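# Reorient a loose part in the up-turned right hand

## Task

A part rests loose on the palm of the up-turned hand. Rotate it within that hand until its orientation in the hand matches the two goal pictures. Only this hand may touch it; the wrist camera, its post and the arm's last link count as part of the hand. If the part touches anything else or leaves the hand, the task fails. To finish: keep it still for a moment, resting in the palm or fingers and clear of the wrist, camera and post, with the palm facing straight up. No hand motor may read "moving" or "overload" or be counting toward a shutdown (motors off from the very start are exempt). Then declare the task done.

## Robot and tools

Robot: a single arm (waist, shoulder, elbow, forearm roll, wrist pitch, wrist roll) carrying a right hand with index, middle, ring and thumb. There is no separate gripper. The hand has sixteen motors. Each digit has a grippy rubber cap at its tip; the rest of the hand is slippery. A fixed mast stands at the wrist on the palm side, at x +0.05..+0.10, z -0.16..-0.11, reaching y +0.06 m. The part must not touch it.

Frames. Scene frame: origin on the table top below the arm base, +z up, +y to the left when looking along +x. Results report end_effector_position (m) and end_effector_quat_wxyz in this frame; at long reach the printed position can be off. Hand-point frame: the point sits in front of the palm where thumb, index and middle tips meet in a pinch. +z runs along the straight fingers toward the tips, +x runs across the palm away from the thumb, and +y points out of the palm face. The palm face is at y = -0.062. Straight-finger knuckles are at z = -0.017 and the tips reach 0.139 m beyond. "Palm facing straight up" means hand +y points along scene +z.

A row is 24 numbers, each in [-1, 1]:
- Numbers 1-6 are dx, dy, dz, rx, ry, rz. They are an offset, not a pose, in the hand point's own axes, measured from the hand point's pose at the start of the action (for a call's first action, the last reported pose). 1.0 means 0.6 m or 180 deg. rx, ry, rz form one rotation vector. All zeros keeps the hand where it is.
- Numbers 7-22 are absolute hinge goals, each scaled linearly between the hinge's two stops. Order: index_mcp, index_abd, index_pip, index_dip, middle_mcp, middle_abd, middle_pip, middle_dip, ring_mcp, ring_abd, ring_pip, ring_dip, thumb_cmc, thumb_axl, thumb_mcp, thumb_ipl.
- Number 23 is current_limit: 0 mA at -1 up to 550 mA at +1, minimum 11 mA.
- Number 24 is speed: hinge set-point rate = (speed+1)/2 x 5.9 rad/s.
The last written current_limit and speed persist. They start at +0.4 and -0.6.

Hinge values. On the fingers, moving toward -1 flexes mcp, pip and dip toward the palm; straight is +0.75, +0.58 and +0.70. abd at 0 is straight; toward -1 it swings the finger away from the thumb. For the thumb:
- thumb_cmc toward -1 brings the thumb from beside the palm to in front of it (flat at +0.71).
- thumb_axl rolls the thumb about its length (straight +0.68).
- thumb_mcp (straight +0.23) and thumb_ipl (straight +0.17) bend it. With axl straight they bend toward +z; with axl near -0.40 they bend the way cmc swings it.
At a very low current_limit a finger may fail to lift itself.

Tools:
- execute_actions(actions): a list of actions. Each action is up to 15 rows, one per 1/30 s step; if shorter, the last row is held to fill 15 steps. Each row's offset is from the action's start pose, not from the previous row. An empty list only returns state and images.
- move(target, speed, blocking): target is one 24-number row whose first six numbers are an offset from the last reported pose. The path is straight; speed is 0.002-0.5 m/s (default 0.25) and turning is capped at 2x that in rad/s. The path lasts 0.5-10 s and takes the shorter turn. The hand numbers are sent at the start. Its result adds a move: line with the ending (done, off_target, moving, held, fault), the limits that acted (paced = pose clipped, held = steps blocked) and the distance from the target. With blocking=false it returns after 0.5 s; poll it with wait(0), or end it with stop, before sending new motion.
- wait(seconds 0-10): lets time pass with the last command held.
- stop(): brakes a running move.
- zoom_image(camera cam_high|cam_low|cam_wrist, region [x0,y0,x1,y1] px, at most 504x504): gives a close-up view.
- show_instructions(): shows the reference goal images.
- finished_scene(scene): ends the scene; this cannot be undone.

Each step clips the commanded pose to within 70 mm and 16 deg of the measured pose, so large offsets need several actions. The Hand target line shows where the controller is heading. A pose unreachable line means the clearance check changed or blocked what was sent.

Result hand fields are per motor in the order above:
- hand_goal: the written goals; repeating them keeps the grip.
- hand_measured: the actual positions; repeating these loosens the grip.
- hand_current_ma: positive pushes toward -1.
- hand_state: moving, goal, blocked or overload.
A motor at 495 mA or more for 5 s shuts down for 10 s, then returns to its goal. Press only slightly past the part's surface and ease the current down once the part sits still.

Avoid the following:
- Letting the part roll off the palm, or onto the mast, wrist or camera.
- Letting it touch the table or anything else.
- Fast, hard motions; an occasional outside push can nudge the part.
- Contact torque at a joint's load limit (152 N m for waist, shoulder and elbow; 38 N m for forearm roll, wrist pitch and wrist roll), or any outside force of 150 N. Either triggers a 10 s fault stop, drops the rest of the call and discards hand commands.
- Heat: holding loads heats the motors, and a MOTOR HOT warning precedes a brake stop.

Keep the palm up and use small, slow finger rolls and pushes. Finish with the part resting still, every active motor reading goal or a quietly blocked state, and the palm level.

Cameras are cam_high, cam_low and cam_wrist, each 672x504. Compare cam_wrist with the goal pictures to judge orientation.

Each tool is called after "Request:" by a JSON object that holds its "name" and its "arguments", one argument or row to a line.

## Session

Request:
{"name": "show_instructions", "arguments": {

}}

Request:
{"name": "execute_actions", "arguments": {
  "actions": []
}}

Reference images for this scene: goal picture from the wrist camera place, goal picture looking into the palm.

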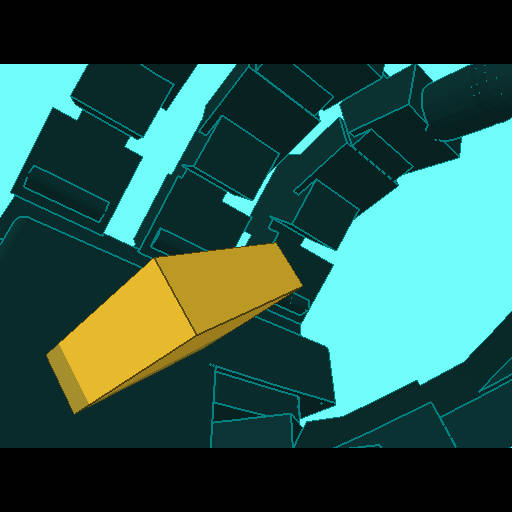

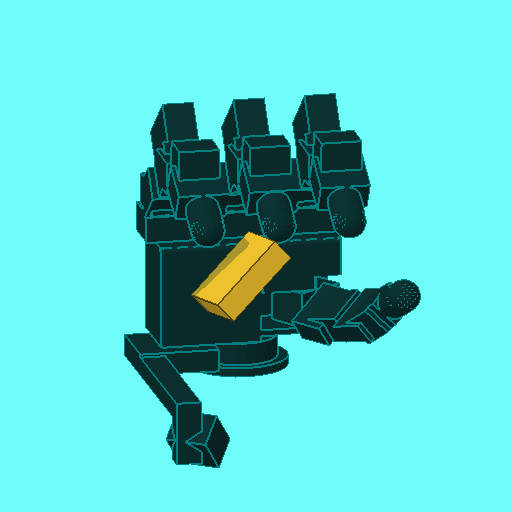

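Scene clock: 0.00 s.
end_effector_position=(+0.6018, -0.0448, +0.4913) hand_goal=(+0.046, +0.000, -0.008, +0.280, +0.046, +0.000, -0.008, +0.280, +0.046, +0.000, -0.008, +0.280, -0.104, +0.266, +0.032, -0.018) hand_measured=(+0.060, +0.000, -0.006, +0.282, +0.064, +0.000, -0.006, +0.282, +0.060, +0.000, -0.006, +0.282, -0.090, +0.270, +0.034, -0.016) hand_current_ma=(+82, +0, +14, +13, +92, +0, +14, +12, +81, +0, +13, +12, +68, +25, +12, +11) hand_state=(goal, goal, goal, goal, goal, goal, goal, goal, goal, goal, goal, goal, goal, goal, goal, goal) hand_current_limit=0.40 hand_speed=-0.60 end_effector_quat_wxyz=(+0.707, +0.701, +0.070, +0.065)
Joint positions: [ 0.426  0.561  0.364 -1.6    1.754  1.377]
Joint velocities: [ 0.    -0.001  0.     0.    -0.    -0.001]
Hand target: +0.602, -0.045, +0.491; +0.707, +0.701, +0.070, +0.065

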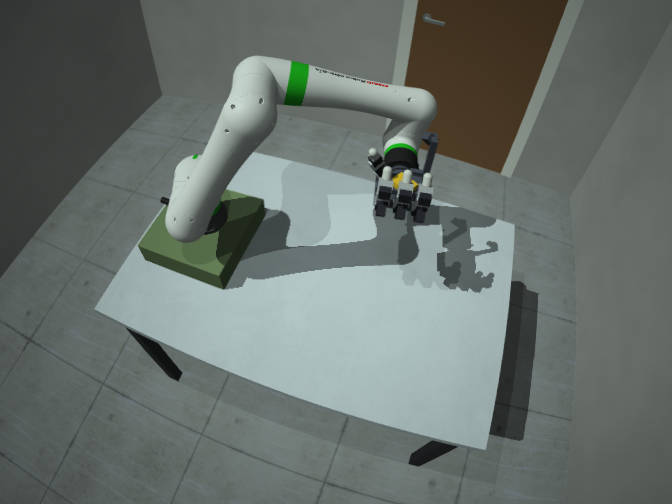

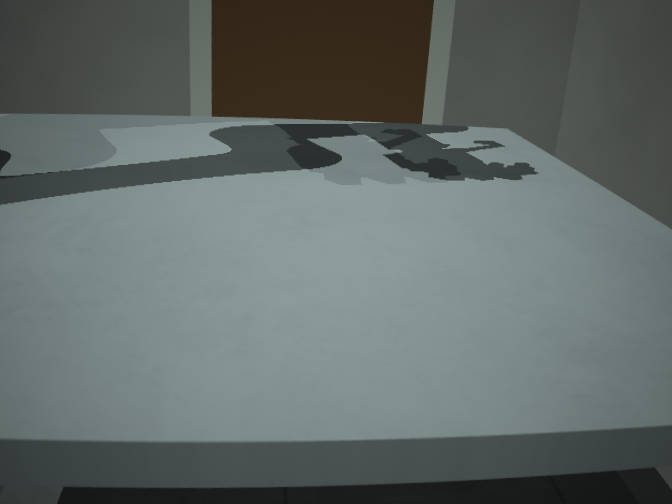

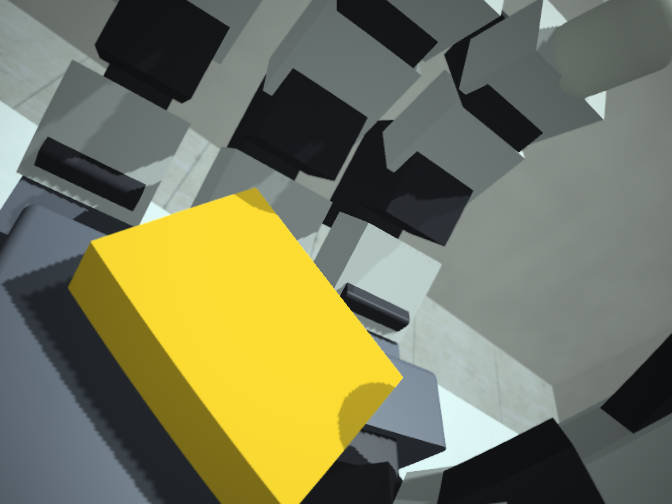

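Request:
{"name": "execute_actions", "arguments": {
  "actions": [
    [[0,0,0,0,0,0, -0.1,0.97,-0.15,-0.39, 0.35,0,0.2,0.28, 0.2,-0.2,-0.82,-0.5, 0.97,0.68,0.23,0.17, 0.7,0]],
    [[0,0,0,0,0,0, -0.6,0.97,-0.15,-0.39, 0.35,0,0.2,0.28, 0.0,-0.2,-0.82,-0.5, 0.97,0.68,0.23,0.17, 0.7,0]],
    [[0,0,0,0,0,0, -0.65,0.97,-0.33,-0.42, 0.35,0,0.2,0.28, -0.1,-0.2,-0.83,-0.46, 0.97,0.68,0.23,0.17, 0.7,-0.6]]
  ]
}}

Request:
{"name": "zoom_image", "arguments": {
  "camera": "cam_high",
  "region": [350, 150, 446, 230]
}}

Scene clock: 3.53 s.
end_effector_position=(+0.6018, -0.0448, +0.4913) hand_goal=(-0.650, +0.970, -0.330, -0.420, +0.350, +0.000, +0.200, +0.280, -0.100, -0.200, -0.830, -0.460, +0.970, +0.680, +0.230, +0.170) hand_measured=(-0.650, +0.970, -0.328, -0.418, +0.360, +0.000, +0.200, +0.282, -0.092, -0.198, -0.830, -0.464, +0.980, +0.678, +0.230, +0.168) hand_current_ma=(-5, +1, +6, +14, +49, +0, -3, +11, +41, +12, +0, -17, +50, -14, -6, -12) hand_state=(goal, goal, goal, goal, goal, goal, goal, goal, goal, goal, goal, goal, goal, goal, goal, goal) hand_current_limit=0.70 hand_speed=-0.60 end_effector_quat_wxyz=(+0.707, +0.701, +0.070, +0.065)
Joint positions: [ 0.426  0.561  0.364 -1.6    1.754  1.377]
Joint velocities: [-0.    -0.    -0.001  0.001  0.     0.   ]
Hand target: +0.602, -0.045, +0.491; +0.707, +0.701, +0.070, +0.065
Off the commanded pose: 0.000 m, 0 deg.
Step readings (end_effector_position; steps 1 to 15: 1st action; 16 to 30: 2nd action; 31 to 45: 3rd action):
0: (+0.6018, -0.0448, +0.4913)
1: (+0.6018, -0.0448, +0.4913)
2: (+0.6018, -0.0448, +0.4913)
4: (+0.6018, -0.0448, +0.4913)
8: (+0.6018, -0.0448, +0.4913)
15: (+0.6018, -0.0448, +0.4913)
16: (+0.6018, -0.0448, +0.4913)
17: (+0.6018, -0.0448, +0.4913)
19: (+0.6018, -0.0448, +0.4913)
23: (+0.6018, -0.0448, +0.4913)
30: (+0.6018, -0.0448, +0.4913)
31: (+0.6018, -0.0448, +0.4913)
32: (+0.6018, -0.0448, +0.4913)
34: (+0.6018, -0.0448, +0.4913)
38: (+0.6018, -0.0448, +0.4913)
45: end_effector_position above

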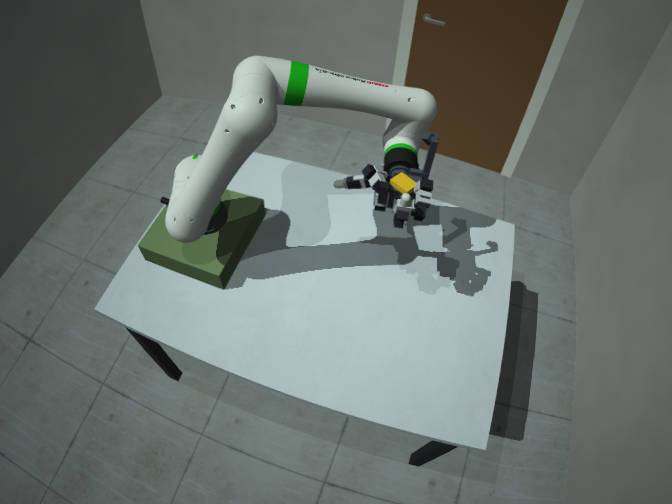

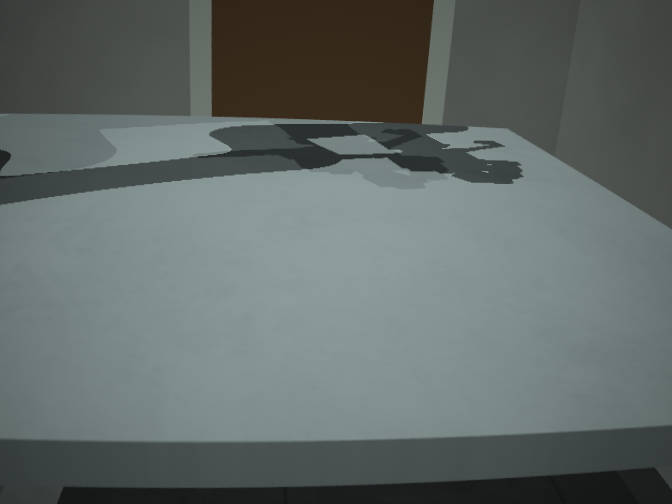

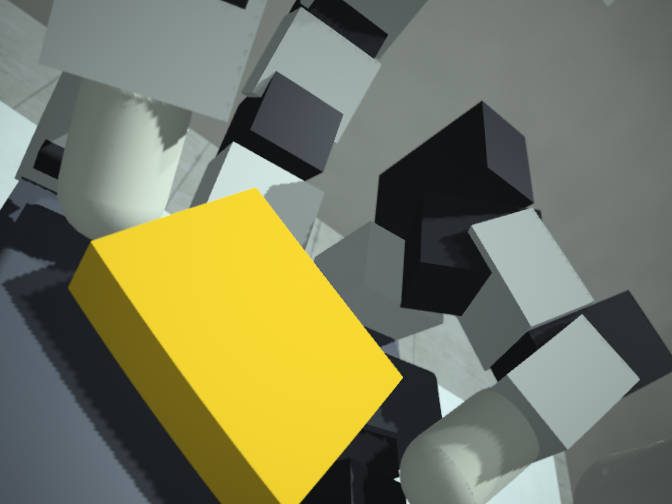

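Region (350, 150, 446, 230) of cam_high's 672x504 image, scaled by 5.250, with more detail than that image has.

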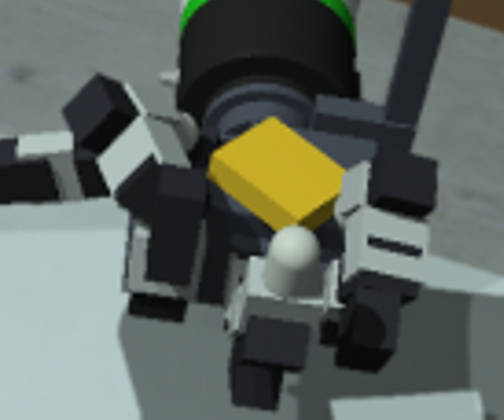

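Request:
{"name": "execute_actions", "arguments": {
  "actions": [
    [[0,0,0,0,0,0, -0.56,0.97,-0.56,-0.35, 0.35,0,0.2,0.28, -0.2,-0.2,-0.8,-0.36, 0.97,0.68,0.23,0.17, 0.7,-0.7]],
    [[0,0,0,0,0,0, -0.54,0.97,-0.5,-0.6, 0.35,0,0.2,0.28, -0.36,-0.25,-0.72,-0.23, 0.97,0.68,0.23,0.17, 0.7,-0.75]]
  ]
}}

Request:
{"name": "zoom_image", "arguments": {
  "camera": "cam_high",
  "region": [350, 150, 446, 230]
}}

Scene clock: 4.80 s.
end_effector_position=(+0.6018, -0.0448, +0.4913) hand_goal=(-0.540, +0.970, -0.500, -0.600, +0.350, +0.000, +0.200, +0.280, -0.360, -0.250, -0.720, -0.230, +0.970, +0.680, +0.230, +0.170) hand_measured=(-0.546, +0.970, -0.490, -0.586, +0.360, +0.000, +0.200, +0.282, -0.350, -0.244, -0.714, -0.228, +0.980, +0.678, +0.230, +0.168) hand_current_ma=(-37, +1, +55, +33, +49, +0, -3, +11, +57, +24, +33, +11, +50, -14, -6, -12) hand_state=(goal, goal, moving, moving, goal, goal, goal, goal, goal, goal, goal, goal, goal, goal, goal, goal) hand_current_limit=0.70 hand_speed=-0.75 end_effector_quat_wxyz=(+0.707, +0.701, +0.070, +0.065)
Joint positions: [ 0.426  0.561  0.364 -1.6    1.754  1.377]
Joint velocities: [ 0.    -0.001  0.     0.001 -0.002 -0.001]
Hand target: +0.602, -0.045, +0.491; +0.707, +0.701, +0.070, +0.065
Off the commanded pose: 0.000 m, 0 deg.
Step readings (end_effector_position; steps 1 to 15: 1st action; 16 to 30: 2nd action):
0: (+0.6018, -0.0448, +0.4913)
1: (+0.6018, -0.0448, +0.4913)
2: (+0.6018, -0.0448, +0.4913)
4: (+0.6018, -0.0448, +0.4913)
8: (+0.6018, -0.0448, +0.4913)
15: (+0.6018, -0.0448, +0.4913)
16: (+0.6018, -0.0448, +0.4913)
17: (+0.6018, -0.0448, +0.4913)
19: (+0.6018, -0.0448, +0.4913)
23: (+0.6018, -0.0448, +0.4913)
30: end_effector_position above

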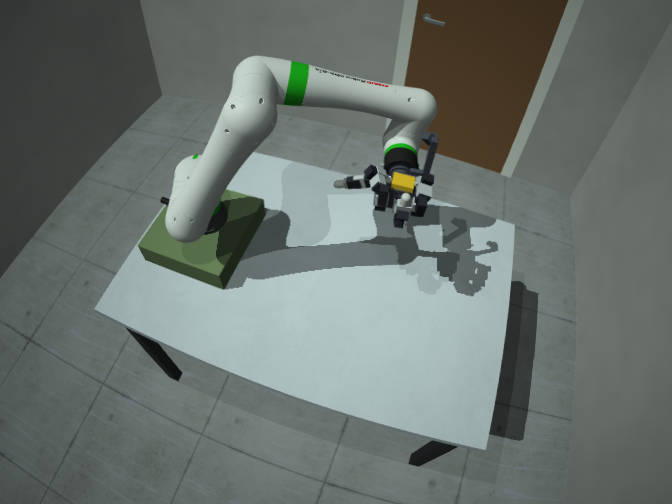

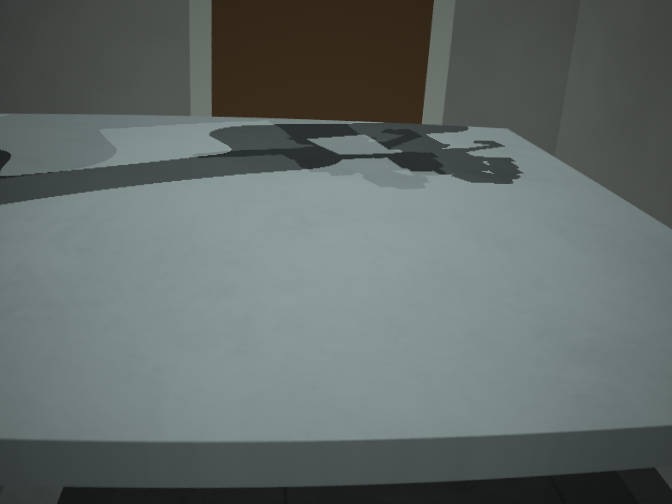

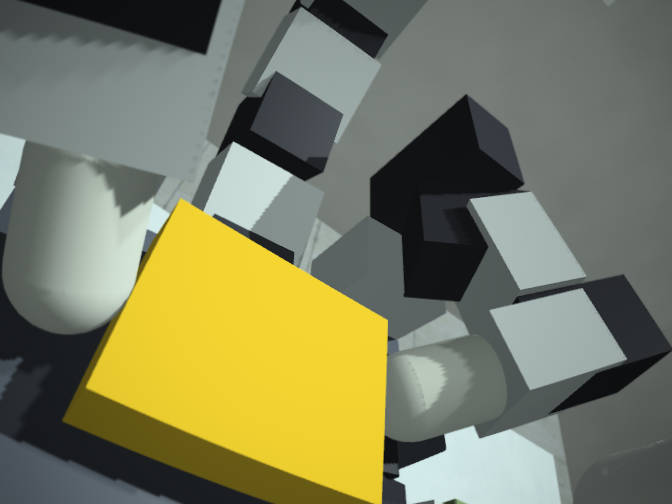

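Region (350, 150, 446, 230) of cam_high's 672x504 image, scaled by 5.250, with more detail than that image has.

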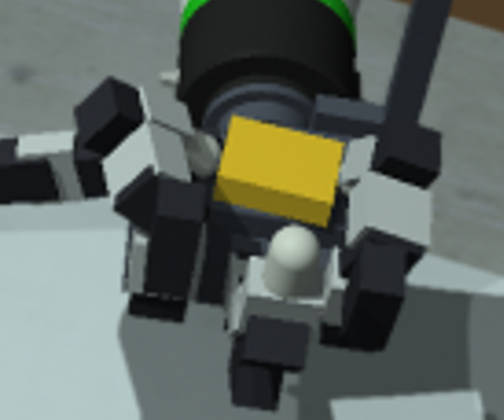

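Request:
{"name": "execute_actions", "arguments": {
  "actions": [
    [[0,0,0,0,0,0, -0.54,0.97,-0.3,-0.6, 0.35,0,0.2,0.28, -0.36,0,-0.72,-0.23, 0.97,0.68,0.23,0.17, 0.7,-0.3],[0,0,0,0,0,0, -0.54,0.97,-0.3,-0.6, 0.35,0,0.2,0.28, -0.36,0,-0.72,-0.23, 0.97,0.68,0.23,0.17, 0.7,-0.3],[0,0,0,0,0,0, -0.54,0.97,-0.3,-0.6, 0.35,0,0.2,0.28, -0.36,0,-0.72,-0.23, 0.97,0.68,0.23,0.17, 0.7,-0.3],[0,0,0,0,0,0, -0.54,0.97,-0.3,-0.6, 0.35,0,0.2,0.28, -0.36,0,-0.72,-0.23, 0.97,0.68,0.23,0.17, 0.7,-0.3],[0,0,0,0,0,0, -0.54,0.97,-0.3,-0.6, 0.35,0,0.2,0.28, -0.36,0,-0.72,-0.23, 0.97,0.68,0.23,0.17, 0.7,-0.3],[0,0,0,0,0,0, -0.56,0.97,-0.35,-0.05, 0.35,0,0.2,0.28, -0.4,0,-0.45,-0.05, 0.97,0.68,0.23,0.17, 0.7,-0.3]],
    [[0,0,0,0,0,0, -0.62,0.97,-0.45,-0.05, 0.35,0,0.2,0.28, -0.55,-0.97,-0.45,-0.05, 0.97,0.68,0.23,0.17, 0.7,0]],
    [[0,0,0,0,0,0, -0.60,0.97,-0.58,-0.03, 0.35,0,0.2,0.28, -0.60,-0.97,-0.54,-0.03, 0.97,0.68,0.23,0.17, 0.7,-0.5]]
  ]
}}

Request:
{"name": "zoom_image", "arguments": {
  "camera": "cam_high",
  "region": [350, 150, 446, 230]
}}

Scene clock: 6.77 s.
end_effector_position=(+0.6018, -0.0448, +0.4913) hand_goal=(-0.600, +0.970, -0.580, -0.030, +0.350, +0.000, +0.200, +0.280, -0.600, -0.970, -0.540, -0.030, +0.970, +0.680, +0.230, +0.170) hand_measured=(-0.608, +0.970, -0.578, -0.034, +0.360, +0.000, +0.200, +0.282, -0.600, -0.970, -0.538, -0.034, +0.980, +0.678, +0.230, +0.168) hand_current_ma=(-47, +1, +6, -17, +49, +0, -3, +11, -4, +4, +5, -16, +50, -14, -6, -12) hand_state=(goal, goal, goal, goal, goal, goal, goal, goal, goal, goal, goal, goal, goal, goal, goal, goal) hand_current_limit=0.70 hand_speed=-0.50 end_effector_quat_wxyz=(+0.707, +0.701, +0.070, +0.065)
Joint positions: [ 0.426  0.561  0.364 -1.6    1.754  1.377]
Joint velocities: [-0.001 -0.     0.    -0.002  0.     0.   ]
Hand target: +0.602, -0.045, +0.491; +0.707, +0.701, +0.070, +0.065
Off the commanded pose: 0.000 m, 0 deg.
Step readings (end_effector_position; steps 1 to 15: 1st action; 16 to 30: 2nd action; 31 to 45: 3rd action):
0: (+0.6018, -0.0448, +0.4913)
1: (+0.6018, -0.0448, +0.4913)
2: (+0.6018, -0.0448, +0.4913)
4: (+0.6018, -0.0448, +0.4913)
8: (+0.6018, -0.0448, +0.4913)
15: (+0.6018, -0.0448, +0.4913)
16: (+0.6018, -0.0448, +0.4913)
17: (+0.6018, -0.0448, +0.4913)
19: (+0.6018, -0.0448, +0.4913)
23: (+0.6018, -0.0448, +0.4913)
30: (+0.6018, -0.0448, +0.4913)
31: (+0.6018, -0.0448, +0.4913)
32: (+0.6018, -0.0448, +0.4913)
34: (+0.6018, -0.0448, +0.4913)
38: (+0.6018, -0.0448, +0.4913)
45: end_effector_position above

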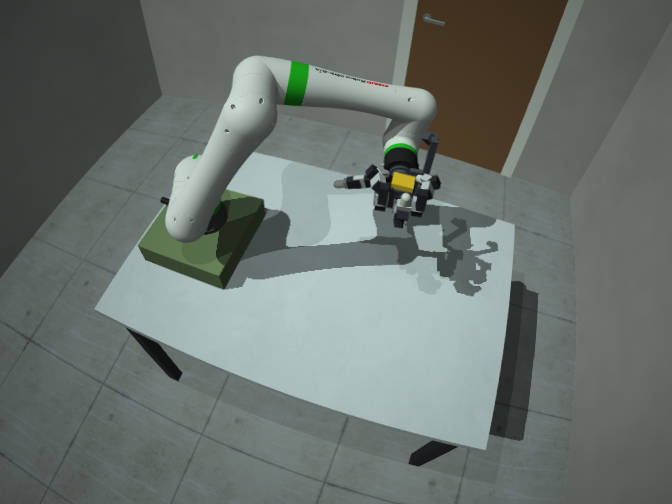

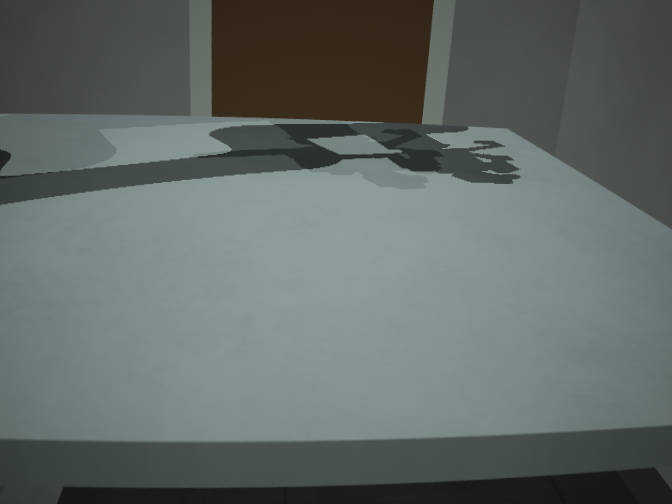

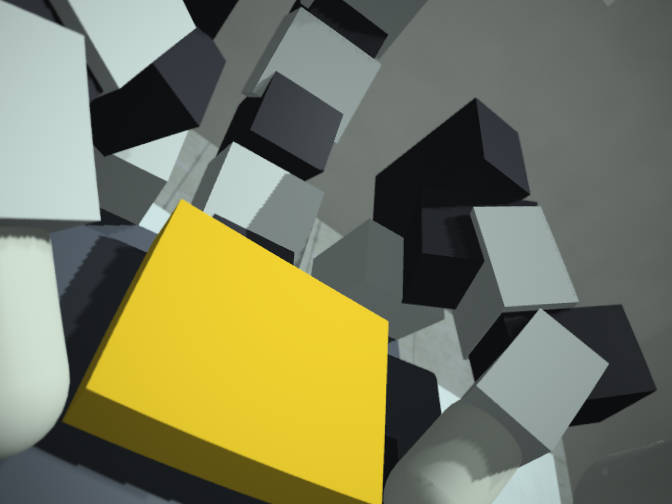

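Region (350, 150, 446, 230) of cam_high's 672x504 image, scaled by 5.250, with more detail than that image has.

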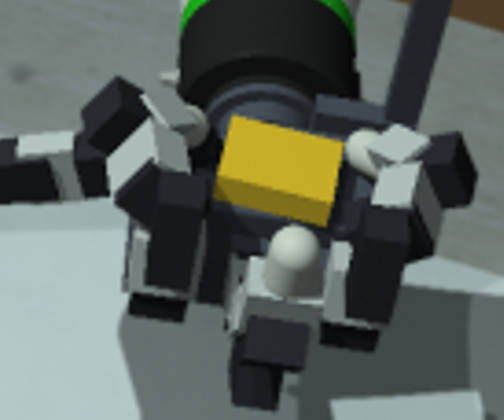

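Request:
{"name": "execute_actions", "arguments": {
  "actions": [
    [[0,0,0,0,0,0, -0.54,0.97,-0.75,-0.04, 0.35,0,0.2,0.28, -0.57,-0.97,-0.6,-0.2, 0.97,0.68,0.23,0.17, 0.7,-0.75]]
  ]
}}

Scene clock: 7.47 s.
end_effector_position=(+0.6018, -0.0448, +0.4913) hand_goal=(-0.540, +0.970, -0.750, -0.040, +0.350, +0.000, +0.200, +0.280, -0.570, -0.970, -0.600, -0.200, +0.970, +0.680, +0.230, +0.170) hand_measured=(-0.544, +0.970, -0.674, -0.028, +0.360, +0.000, +0.200, +0.282, -0.576, -0.970, -0.570, -0.166, +0.980, +0.678, +0.230, +0.168) hand_current_ma=(-23, +1, +381, +60, +49, +0, -3, +11, -34, +4, +155, +170, +50, -14, -6, -12) hand_state=(goal, goal, blocked, goal, goal, goal, goal, goal, goal, goal, blocked, blocked, goal, goal, goal, goal) hand_current_limit=0.70 hand_speed=-0.75 end_effector_quat_wxyz=(+0.707, +0.701, +0.070, +0.065)
Joint positions: [ 0.426  0.561  0.364 -1.6    1.754  1.377]
Joint velocities: [-0.    -0.    -0.     0.001 -0.     0.   ]
Hand target: +0.602, -0.045, +0.491; +0.707, +0.701, +0.070, +0.065
Off the commanded pose: 0.000 m, 0 deg.
Step readings (end_effector_position):
0: (+0.6018, -0.0448, +0.4913)
1: (+0.6018, -0.0448, +0.4913)
2: (+0.6018, -0.0448, +0.4913)
4: (+0.6018, -0.0448, +0.4913)
8: (+0.6018, -0.0448, +0.4913)
15: end_effector_position above

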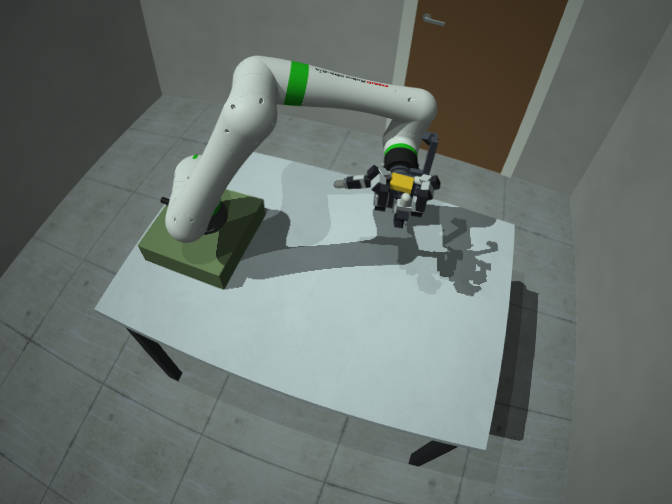

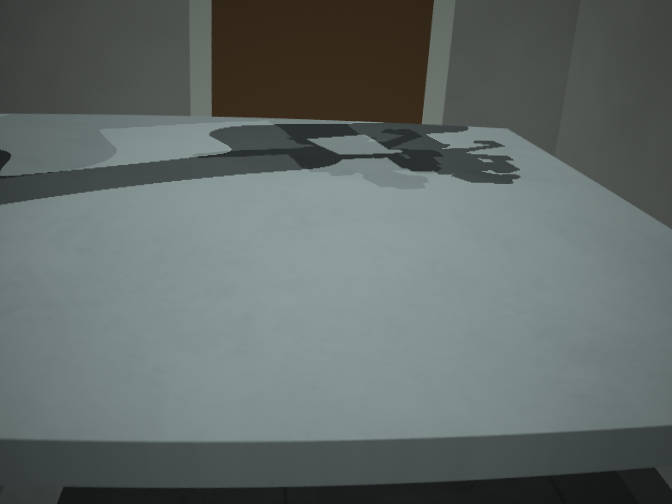

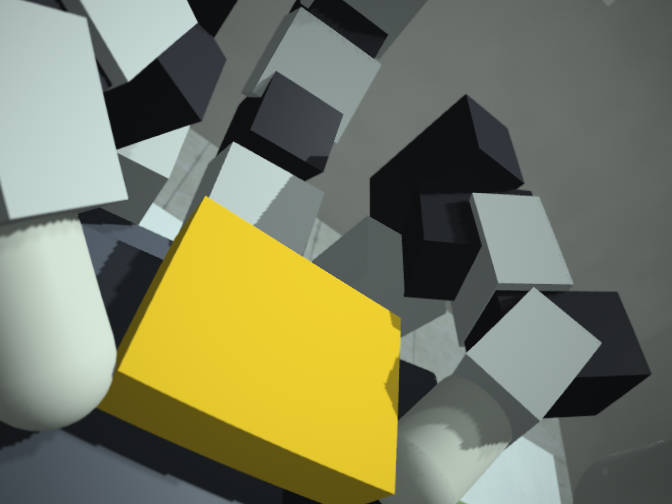

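Request:
{"name": "execute_actions", "arguments": {
  "actions": [
    [[0,0,0,0,0,0, -0.36,0.97,-0.71,-0.04, 0.35,0,0.2,0.28, -0.39,-0.97,-0.59,-0.18, 0.97,0.68,0.23,0.17, 0.7,-0.82]]
  ]
}}

Scene clock: 8.10 s.
end_effector_position=(+0.6018, -0.0448, +0.4913) hand_goal=(-0.360, +0.970, -0.710, -0.040, +0.350, +0.000, +0.200, +0.280, -0.390, -0.970, -0.590, -0.180, +0.970, +0.680, +0.230, +0.170) hand_measured=(-0.372, +0.970, -0.674, -0.028, +0.360, +0.000, +0.200, +0.282, -0.406, -0.970, -0.566, -0.166, +0.980, +0.678, +0.230, +0.168) hand_current_ma=(-7, +1, +180, +60, +49, +0, -3, +11, -23, +4, +123, +69, +50, -14, -6, -12) hand_state=(moving, goal, blocked, goal, goal, goal, goal, goal, moving, goal, blocked, goal, goal, goal, goal, goal) hand_current_limit=0.70 hand_speed=-0.82 end_effector_quat_wxyz=(+0.707, +0.701, +0.070, +0.065)
Joint positions: [ 0.426  0.561  0.364 -1.6    1.754  1.377]
Joint velocities: [-0.     0.     0.    -0.    -0.     0.001]
Hand target: +0.602, -0.045, +0.491; +0.707, +0.701, +0.070, +0.065
Off the commanded pose: 0.000 m, 0 deg.
Step readings (end_effector_position):
0: (+0.6018, -0.0448, +0.4913)
1: (+0.6018, -0.0448, +0.4913)
2: (+0.6018, -0.0448, +0.4913)
4: (+0.6018, -0.0448, +0.4913)
8: (+0.6018, -0.0448, +0.4913)
15: end_effector_position above

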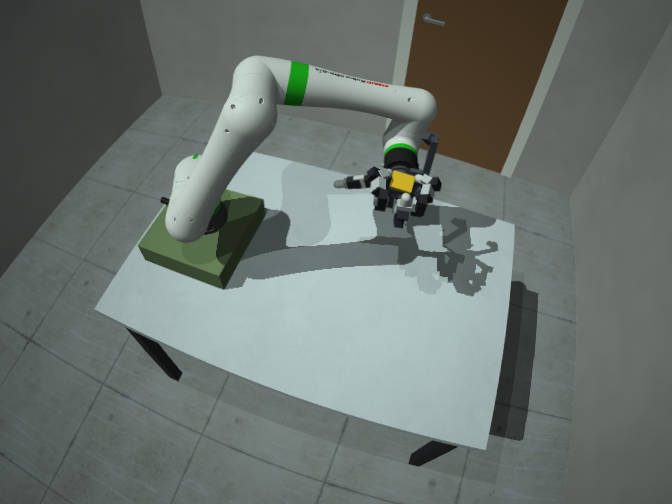

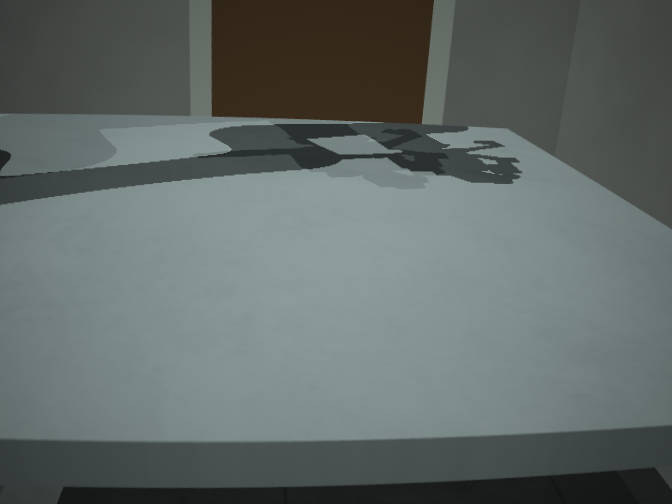

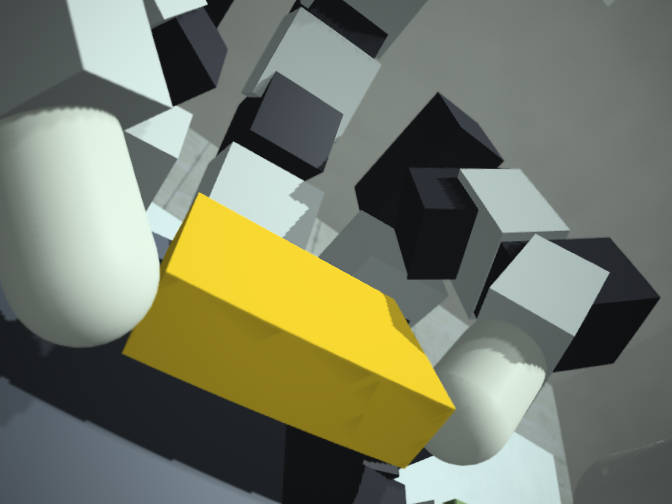

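Pivoting nicely. Continue.

Request:
{"name": "execute_actions", "arguments": {
  "actions": [
    [[0,0,0,0,0,0, -0.17,0.97,-0.71,-0.04, 0.35,0,0.2,0.28, -0.19,-0.97,-0.59,-0.18, 0.97,0.68,0.23,0.17, 0.7,-0.82]]
  ]
}}

Request:
{"name": "zoom_image", "arguments": {
  "camera": "cam_high",
  "region": [350, 150, 446, 230]
}}

Scene clock: 8.70 s.
end_effector_position=(+0.6018, -0.0448, +0.4913) hand_goal=(-0.170, +0.970, -0.710, -0.040, +0.350, +0.000, +0.200, +0.280, -0.190, -0.970, -0.590, -0.180, +0.970, +0.680, +0.230, +0.170) hand_measured=(-0.188, +0.970, -0.674, -0.028, +0.360, +0.000, +0.200, +0.282, -0.220, -0.970, -0.566, -0.166, +0.980, +0.678, +0.230, +0.168) hand_current_ma=(-19, +1, +180, +60, +49, +0, -3, +11, -38, +4, +123, +69, +50, -14, -6, -12) hand_state=(moving, goal, blocked, goal, goal, goal, goal, goal, moving, goal, blocked, goal, goal, goal, goal, goal) hand_current_limit=0.70 hand_speed=-0.82 end_effector_quat_wxyz=(+0.707, +0.701, +0.070, +0.065)
Joint positions: [ 0.426  0.561  0.364 -1.6    1.754  1.377]
Joint velocities: [-0.    -0.001 -0.001 -0.    -0.     0.001]
Hand target: +0.602, -0.045, +0.491; +0.707, +0.701, +0.070, +0.065
Off the commanded pose: 0.000 m, 0 deg.
Step readings (end_effector_position):
0: (+0.6018, -0.0448, +0.4913)
1: (+0.6018, -0.0448, +0.4913)
2: (+0.6018, -0.0448, +0.4913)
4: (+0.6018, -0.0448, +0.4913)
8: (+0.6018, -0.0448, +0.4913)
15: end_effector_position above

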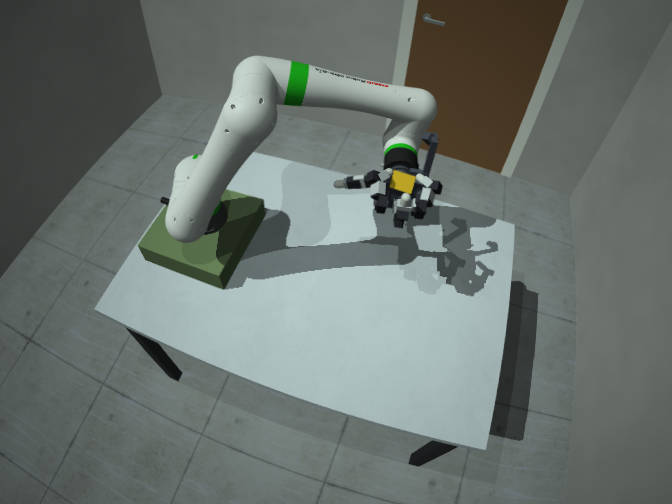

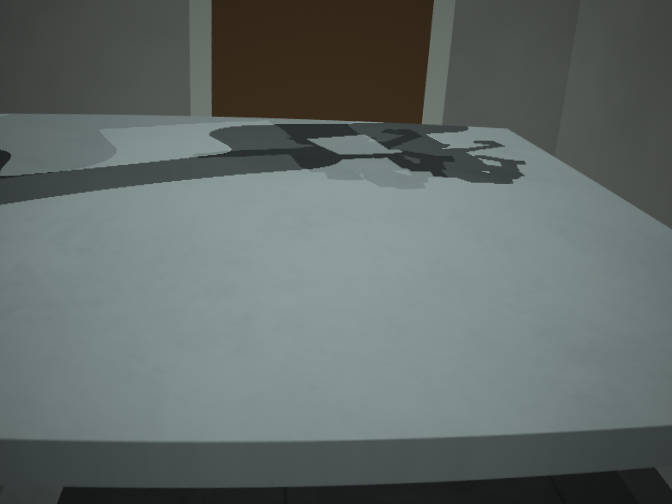

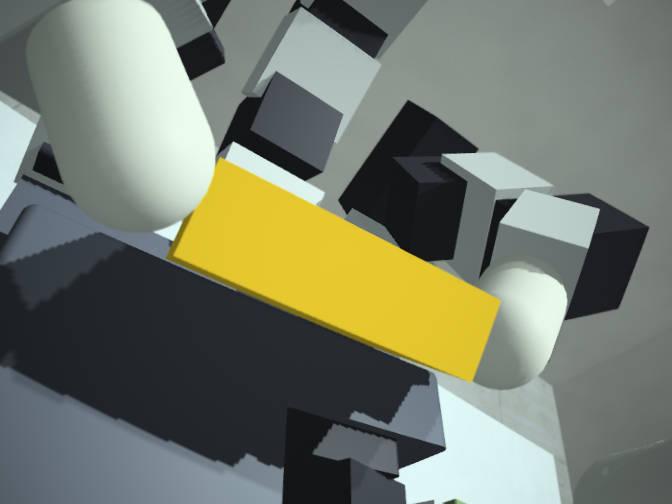

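Region (350, 150, 446, 230) of cam_high's 672x504 image, scaled by 5.250, with more detail than that image has.

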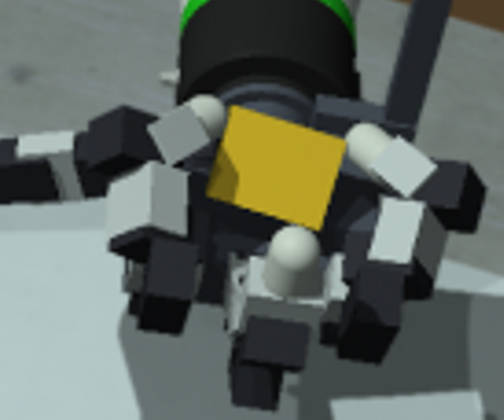

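Request:
{"name": "execute_actions", "arguments": {
  "actions": []
}}

Request:
{"name": "show_instructions", "arguments": {

}}

Scene clock: 9.27 s.
end_effector_position=(+0.6018, -0.0448, +0.4913) hand_goal=(-0.170, +0.970, -0.710, -0.040, +0.350, +0.000, +0.200, +0.280, -0.190, -0.970, -0.590, -0.180, +0.970, +0.680, +0.230, +0.170) hand_measured=(-0.172, +0.970, -0.674, -0.028, +0.360, +0.000, +0.200, +0.282, -0.192, -0.970, -0.566, -0.166, +0.980, +0.678, +0.230, +0.168) hand_current_ma=(-14, +1, +180, +60, +49, +0, -3, +11, -13, +4, +123, +69, +50, -14, -6, -12) hand_state=(goal, goal, blocked, goal, goal, goal, goal, goal, goal, goal, blocked, goal, goal, goal, goal, goal) hand_current_limit=0.70 hand_speed=-0.82 end_effector_quat_wxyz=(+0.707, +0.701, +0.070, +0.065)
Joint positions: [ 0.426  0.561  0.364 -1.6    1.754  1.377]
Joint velocities: [ 0.     0.     0.    -0.002 -0.002  0.   ]
Hand target: +0.602, -0.045, +0.491; +0.707, +0.701, +0.070, +0.065
Off the commanded pose: 0.000 m, 0 deg.

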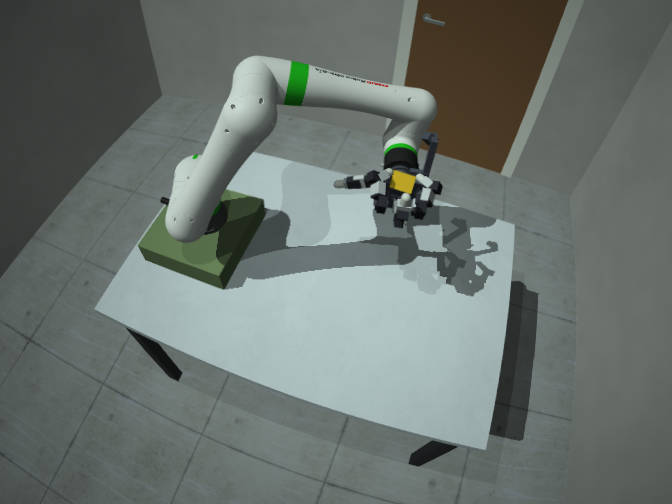

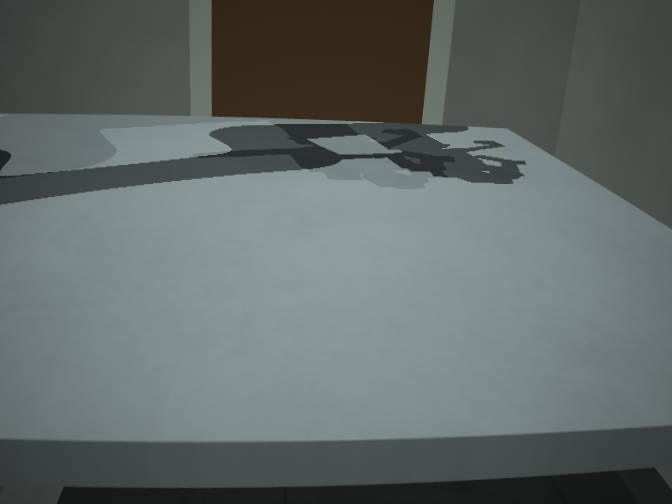

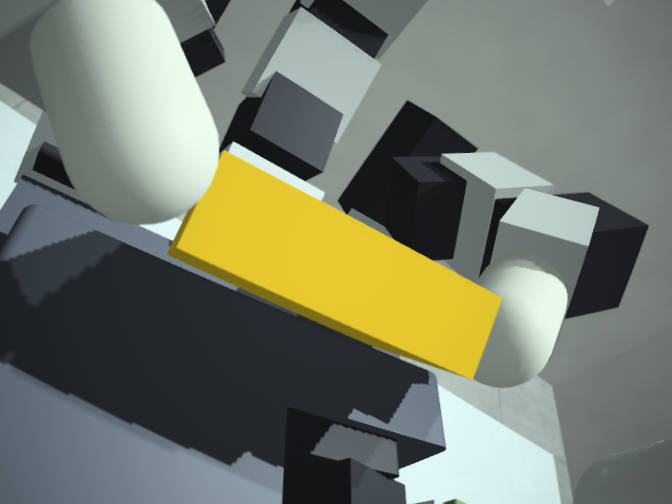

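Reference images for this scene: goal picture from the wrist camera place, goal picture looking into the palm.

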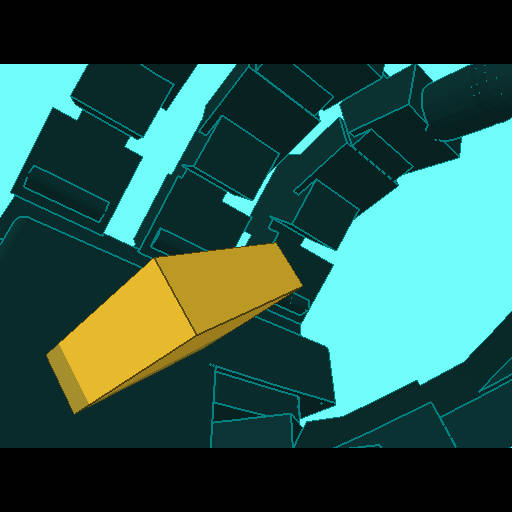

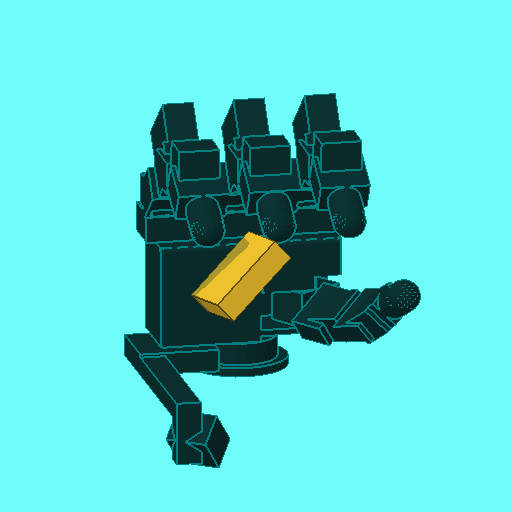

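Request:
{"name": "zoom_image", "arguments": {
  "camera": "cam_high",
  "region": [350,150,446,230]
}}

Region (350, 150, 446, 230) of cam_high's 672x504 image, scaled by 5.250, with more detail than that image has.

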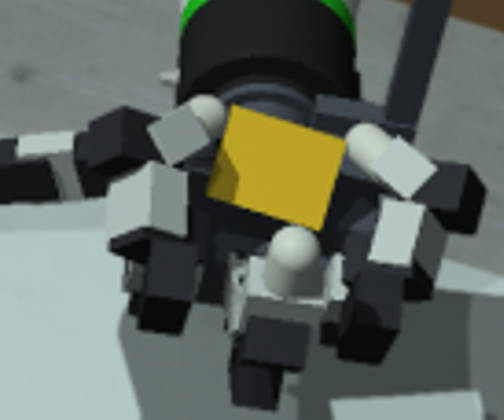

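Request:
{"name": "execute_actions", "arguments": {
  "actions": [
    [[0,0,0,0,0,0,0.02,0.97,-0.71,-0.04,0.1,0,0.5,0.5,0.0,-0.97,-0.59,-0.18,0.97,0.68,0.23,0.17,0.7,-0.8]]
  ]
}}

Scene clock: 10.10 s.
end_effector_position=(+0.6018, -0.0448, +0.4913) hand_goal=(+0.020, +0.970, -0.710, -0.040, +0.100, +0.000, +0.500, +0.500, +0.000, -0.970, -0.590, -0.180, +0.970, +0.680, +0.230, +0.170) hand_measured=(+0.016, +0.970, -0.674, -0.028, +0.182, +0.000, +0.404, +0.482, -0.004, -0.970, -0.566, -0.166, +0.980, +0.678, +0.230, +0.168) hand_current_ma=(+13, +1, +180, +60, +155, +0, -27, -13, +13, +4, +123, +69, +50, -14, -6, -12) hand_state=(moving, goal, blocked, goal, moving, goal, moving, moving, moving, goal, blocked, goal, goal, goal, goal, goal) hand_current_limit=0.70 hand_speed=-0.80 end_effector_quat_wxyz=(+0.707, +0.701, +0.070, +0.065)
Joint positions: [ 0.426  0.561  0.364 -1.6    1.754  1.377]
Joint velocities: [-0.    -0.002  0.001 -0.     0.001 -0.001]
Hand target: +0.602, -0.045, +0.491; +0.707, +0.701, +0.070, +0.065
Off the commanded pose: 0.000 m, 0 deg.
Step readings (end_effector_position):
0: (+0.6018, -0.0448, +0.4913)
1: (+0.6018, -0.0448, +0.4913)
2: (+0.6018, -0.0448, +0.4913)
4: (+0.6018, -0.0448, +0.4913)
8: (+0.6018, -0.0448, +0.4913)
15: end_effector_position above

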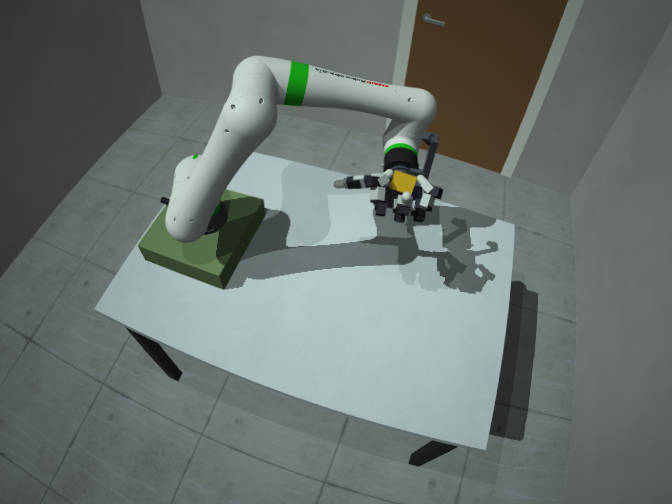

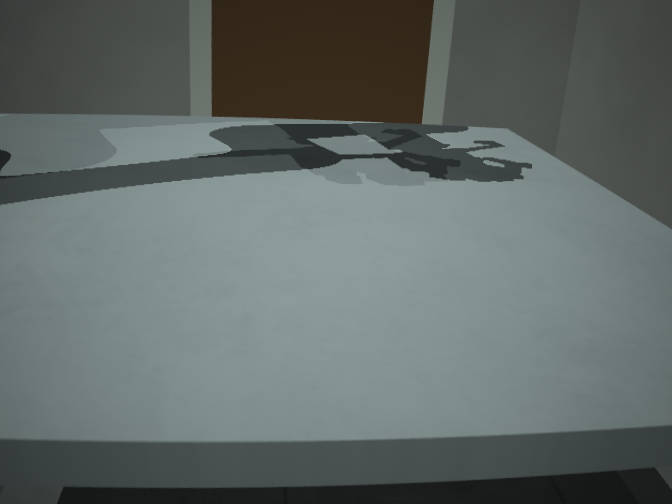

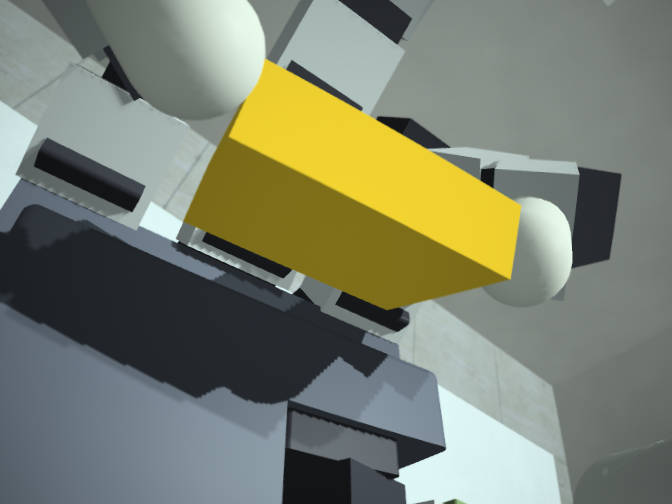

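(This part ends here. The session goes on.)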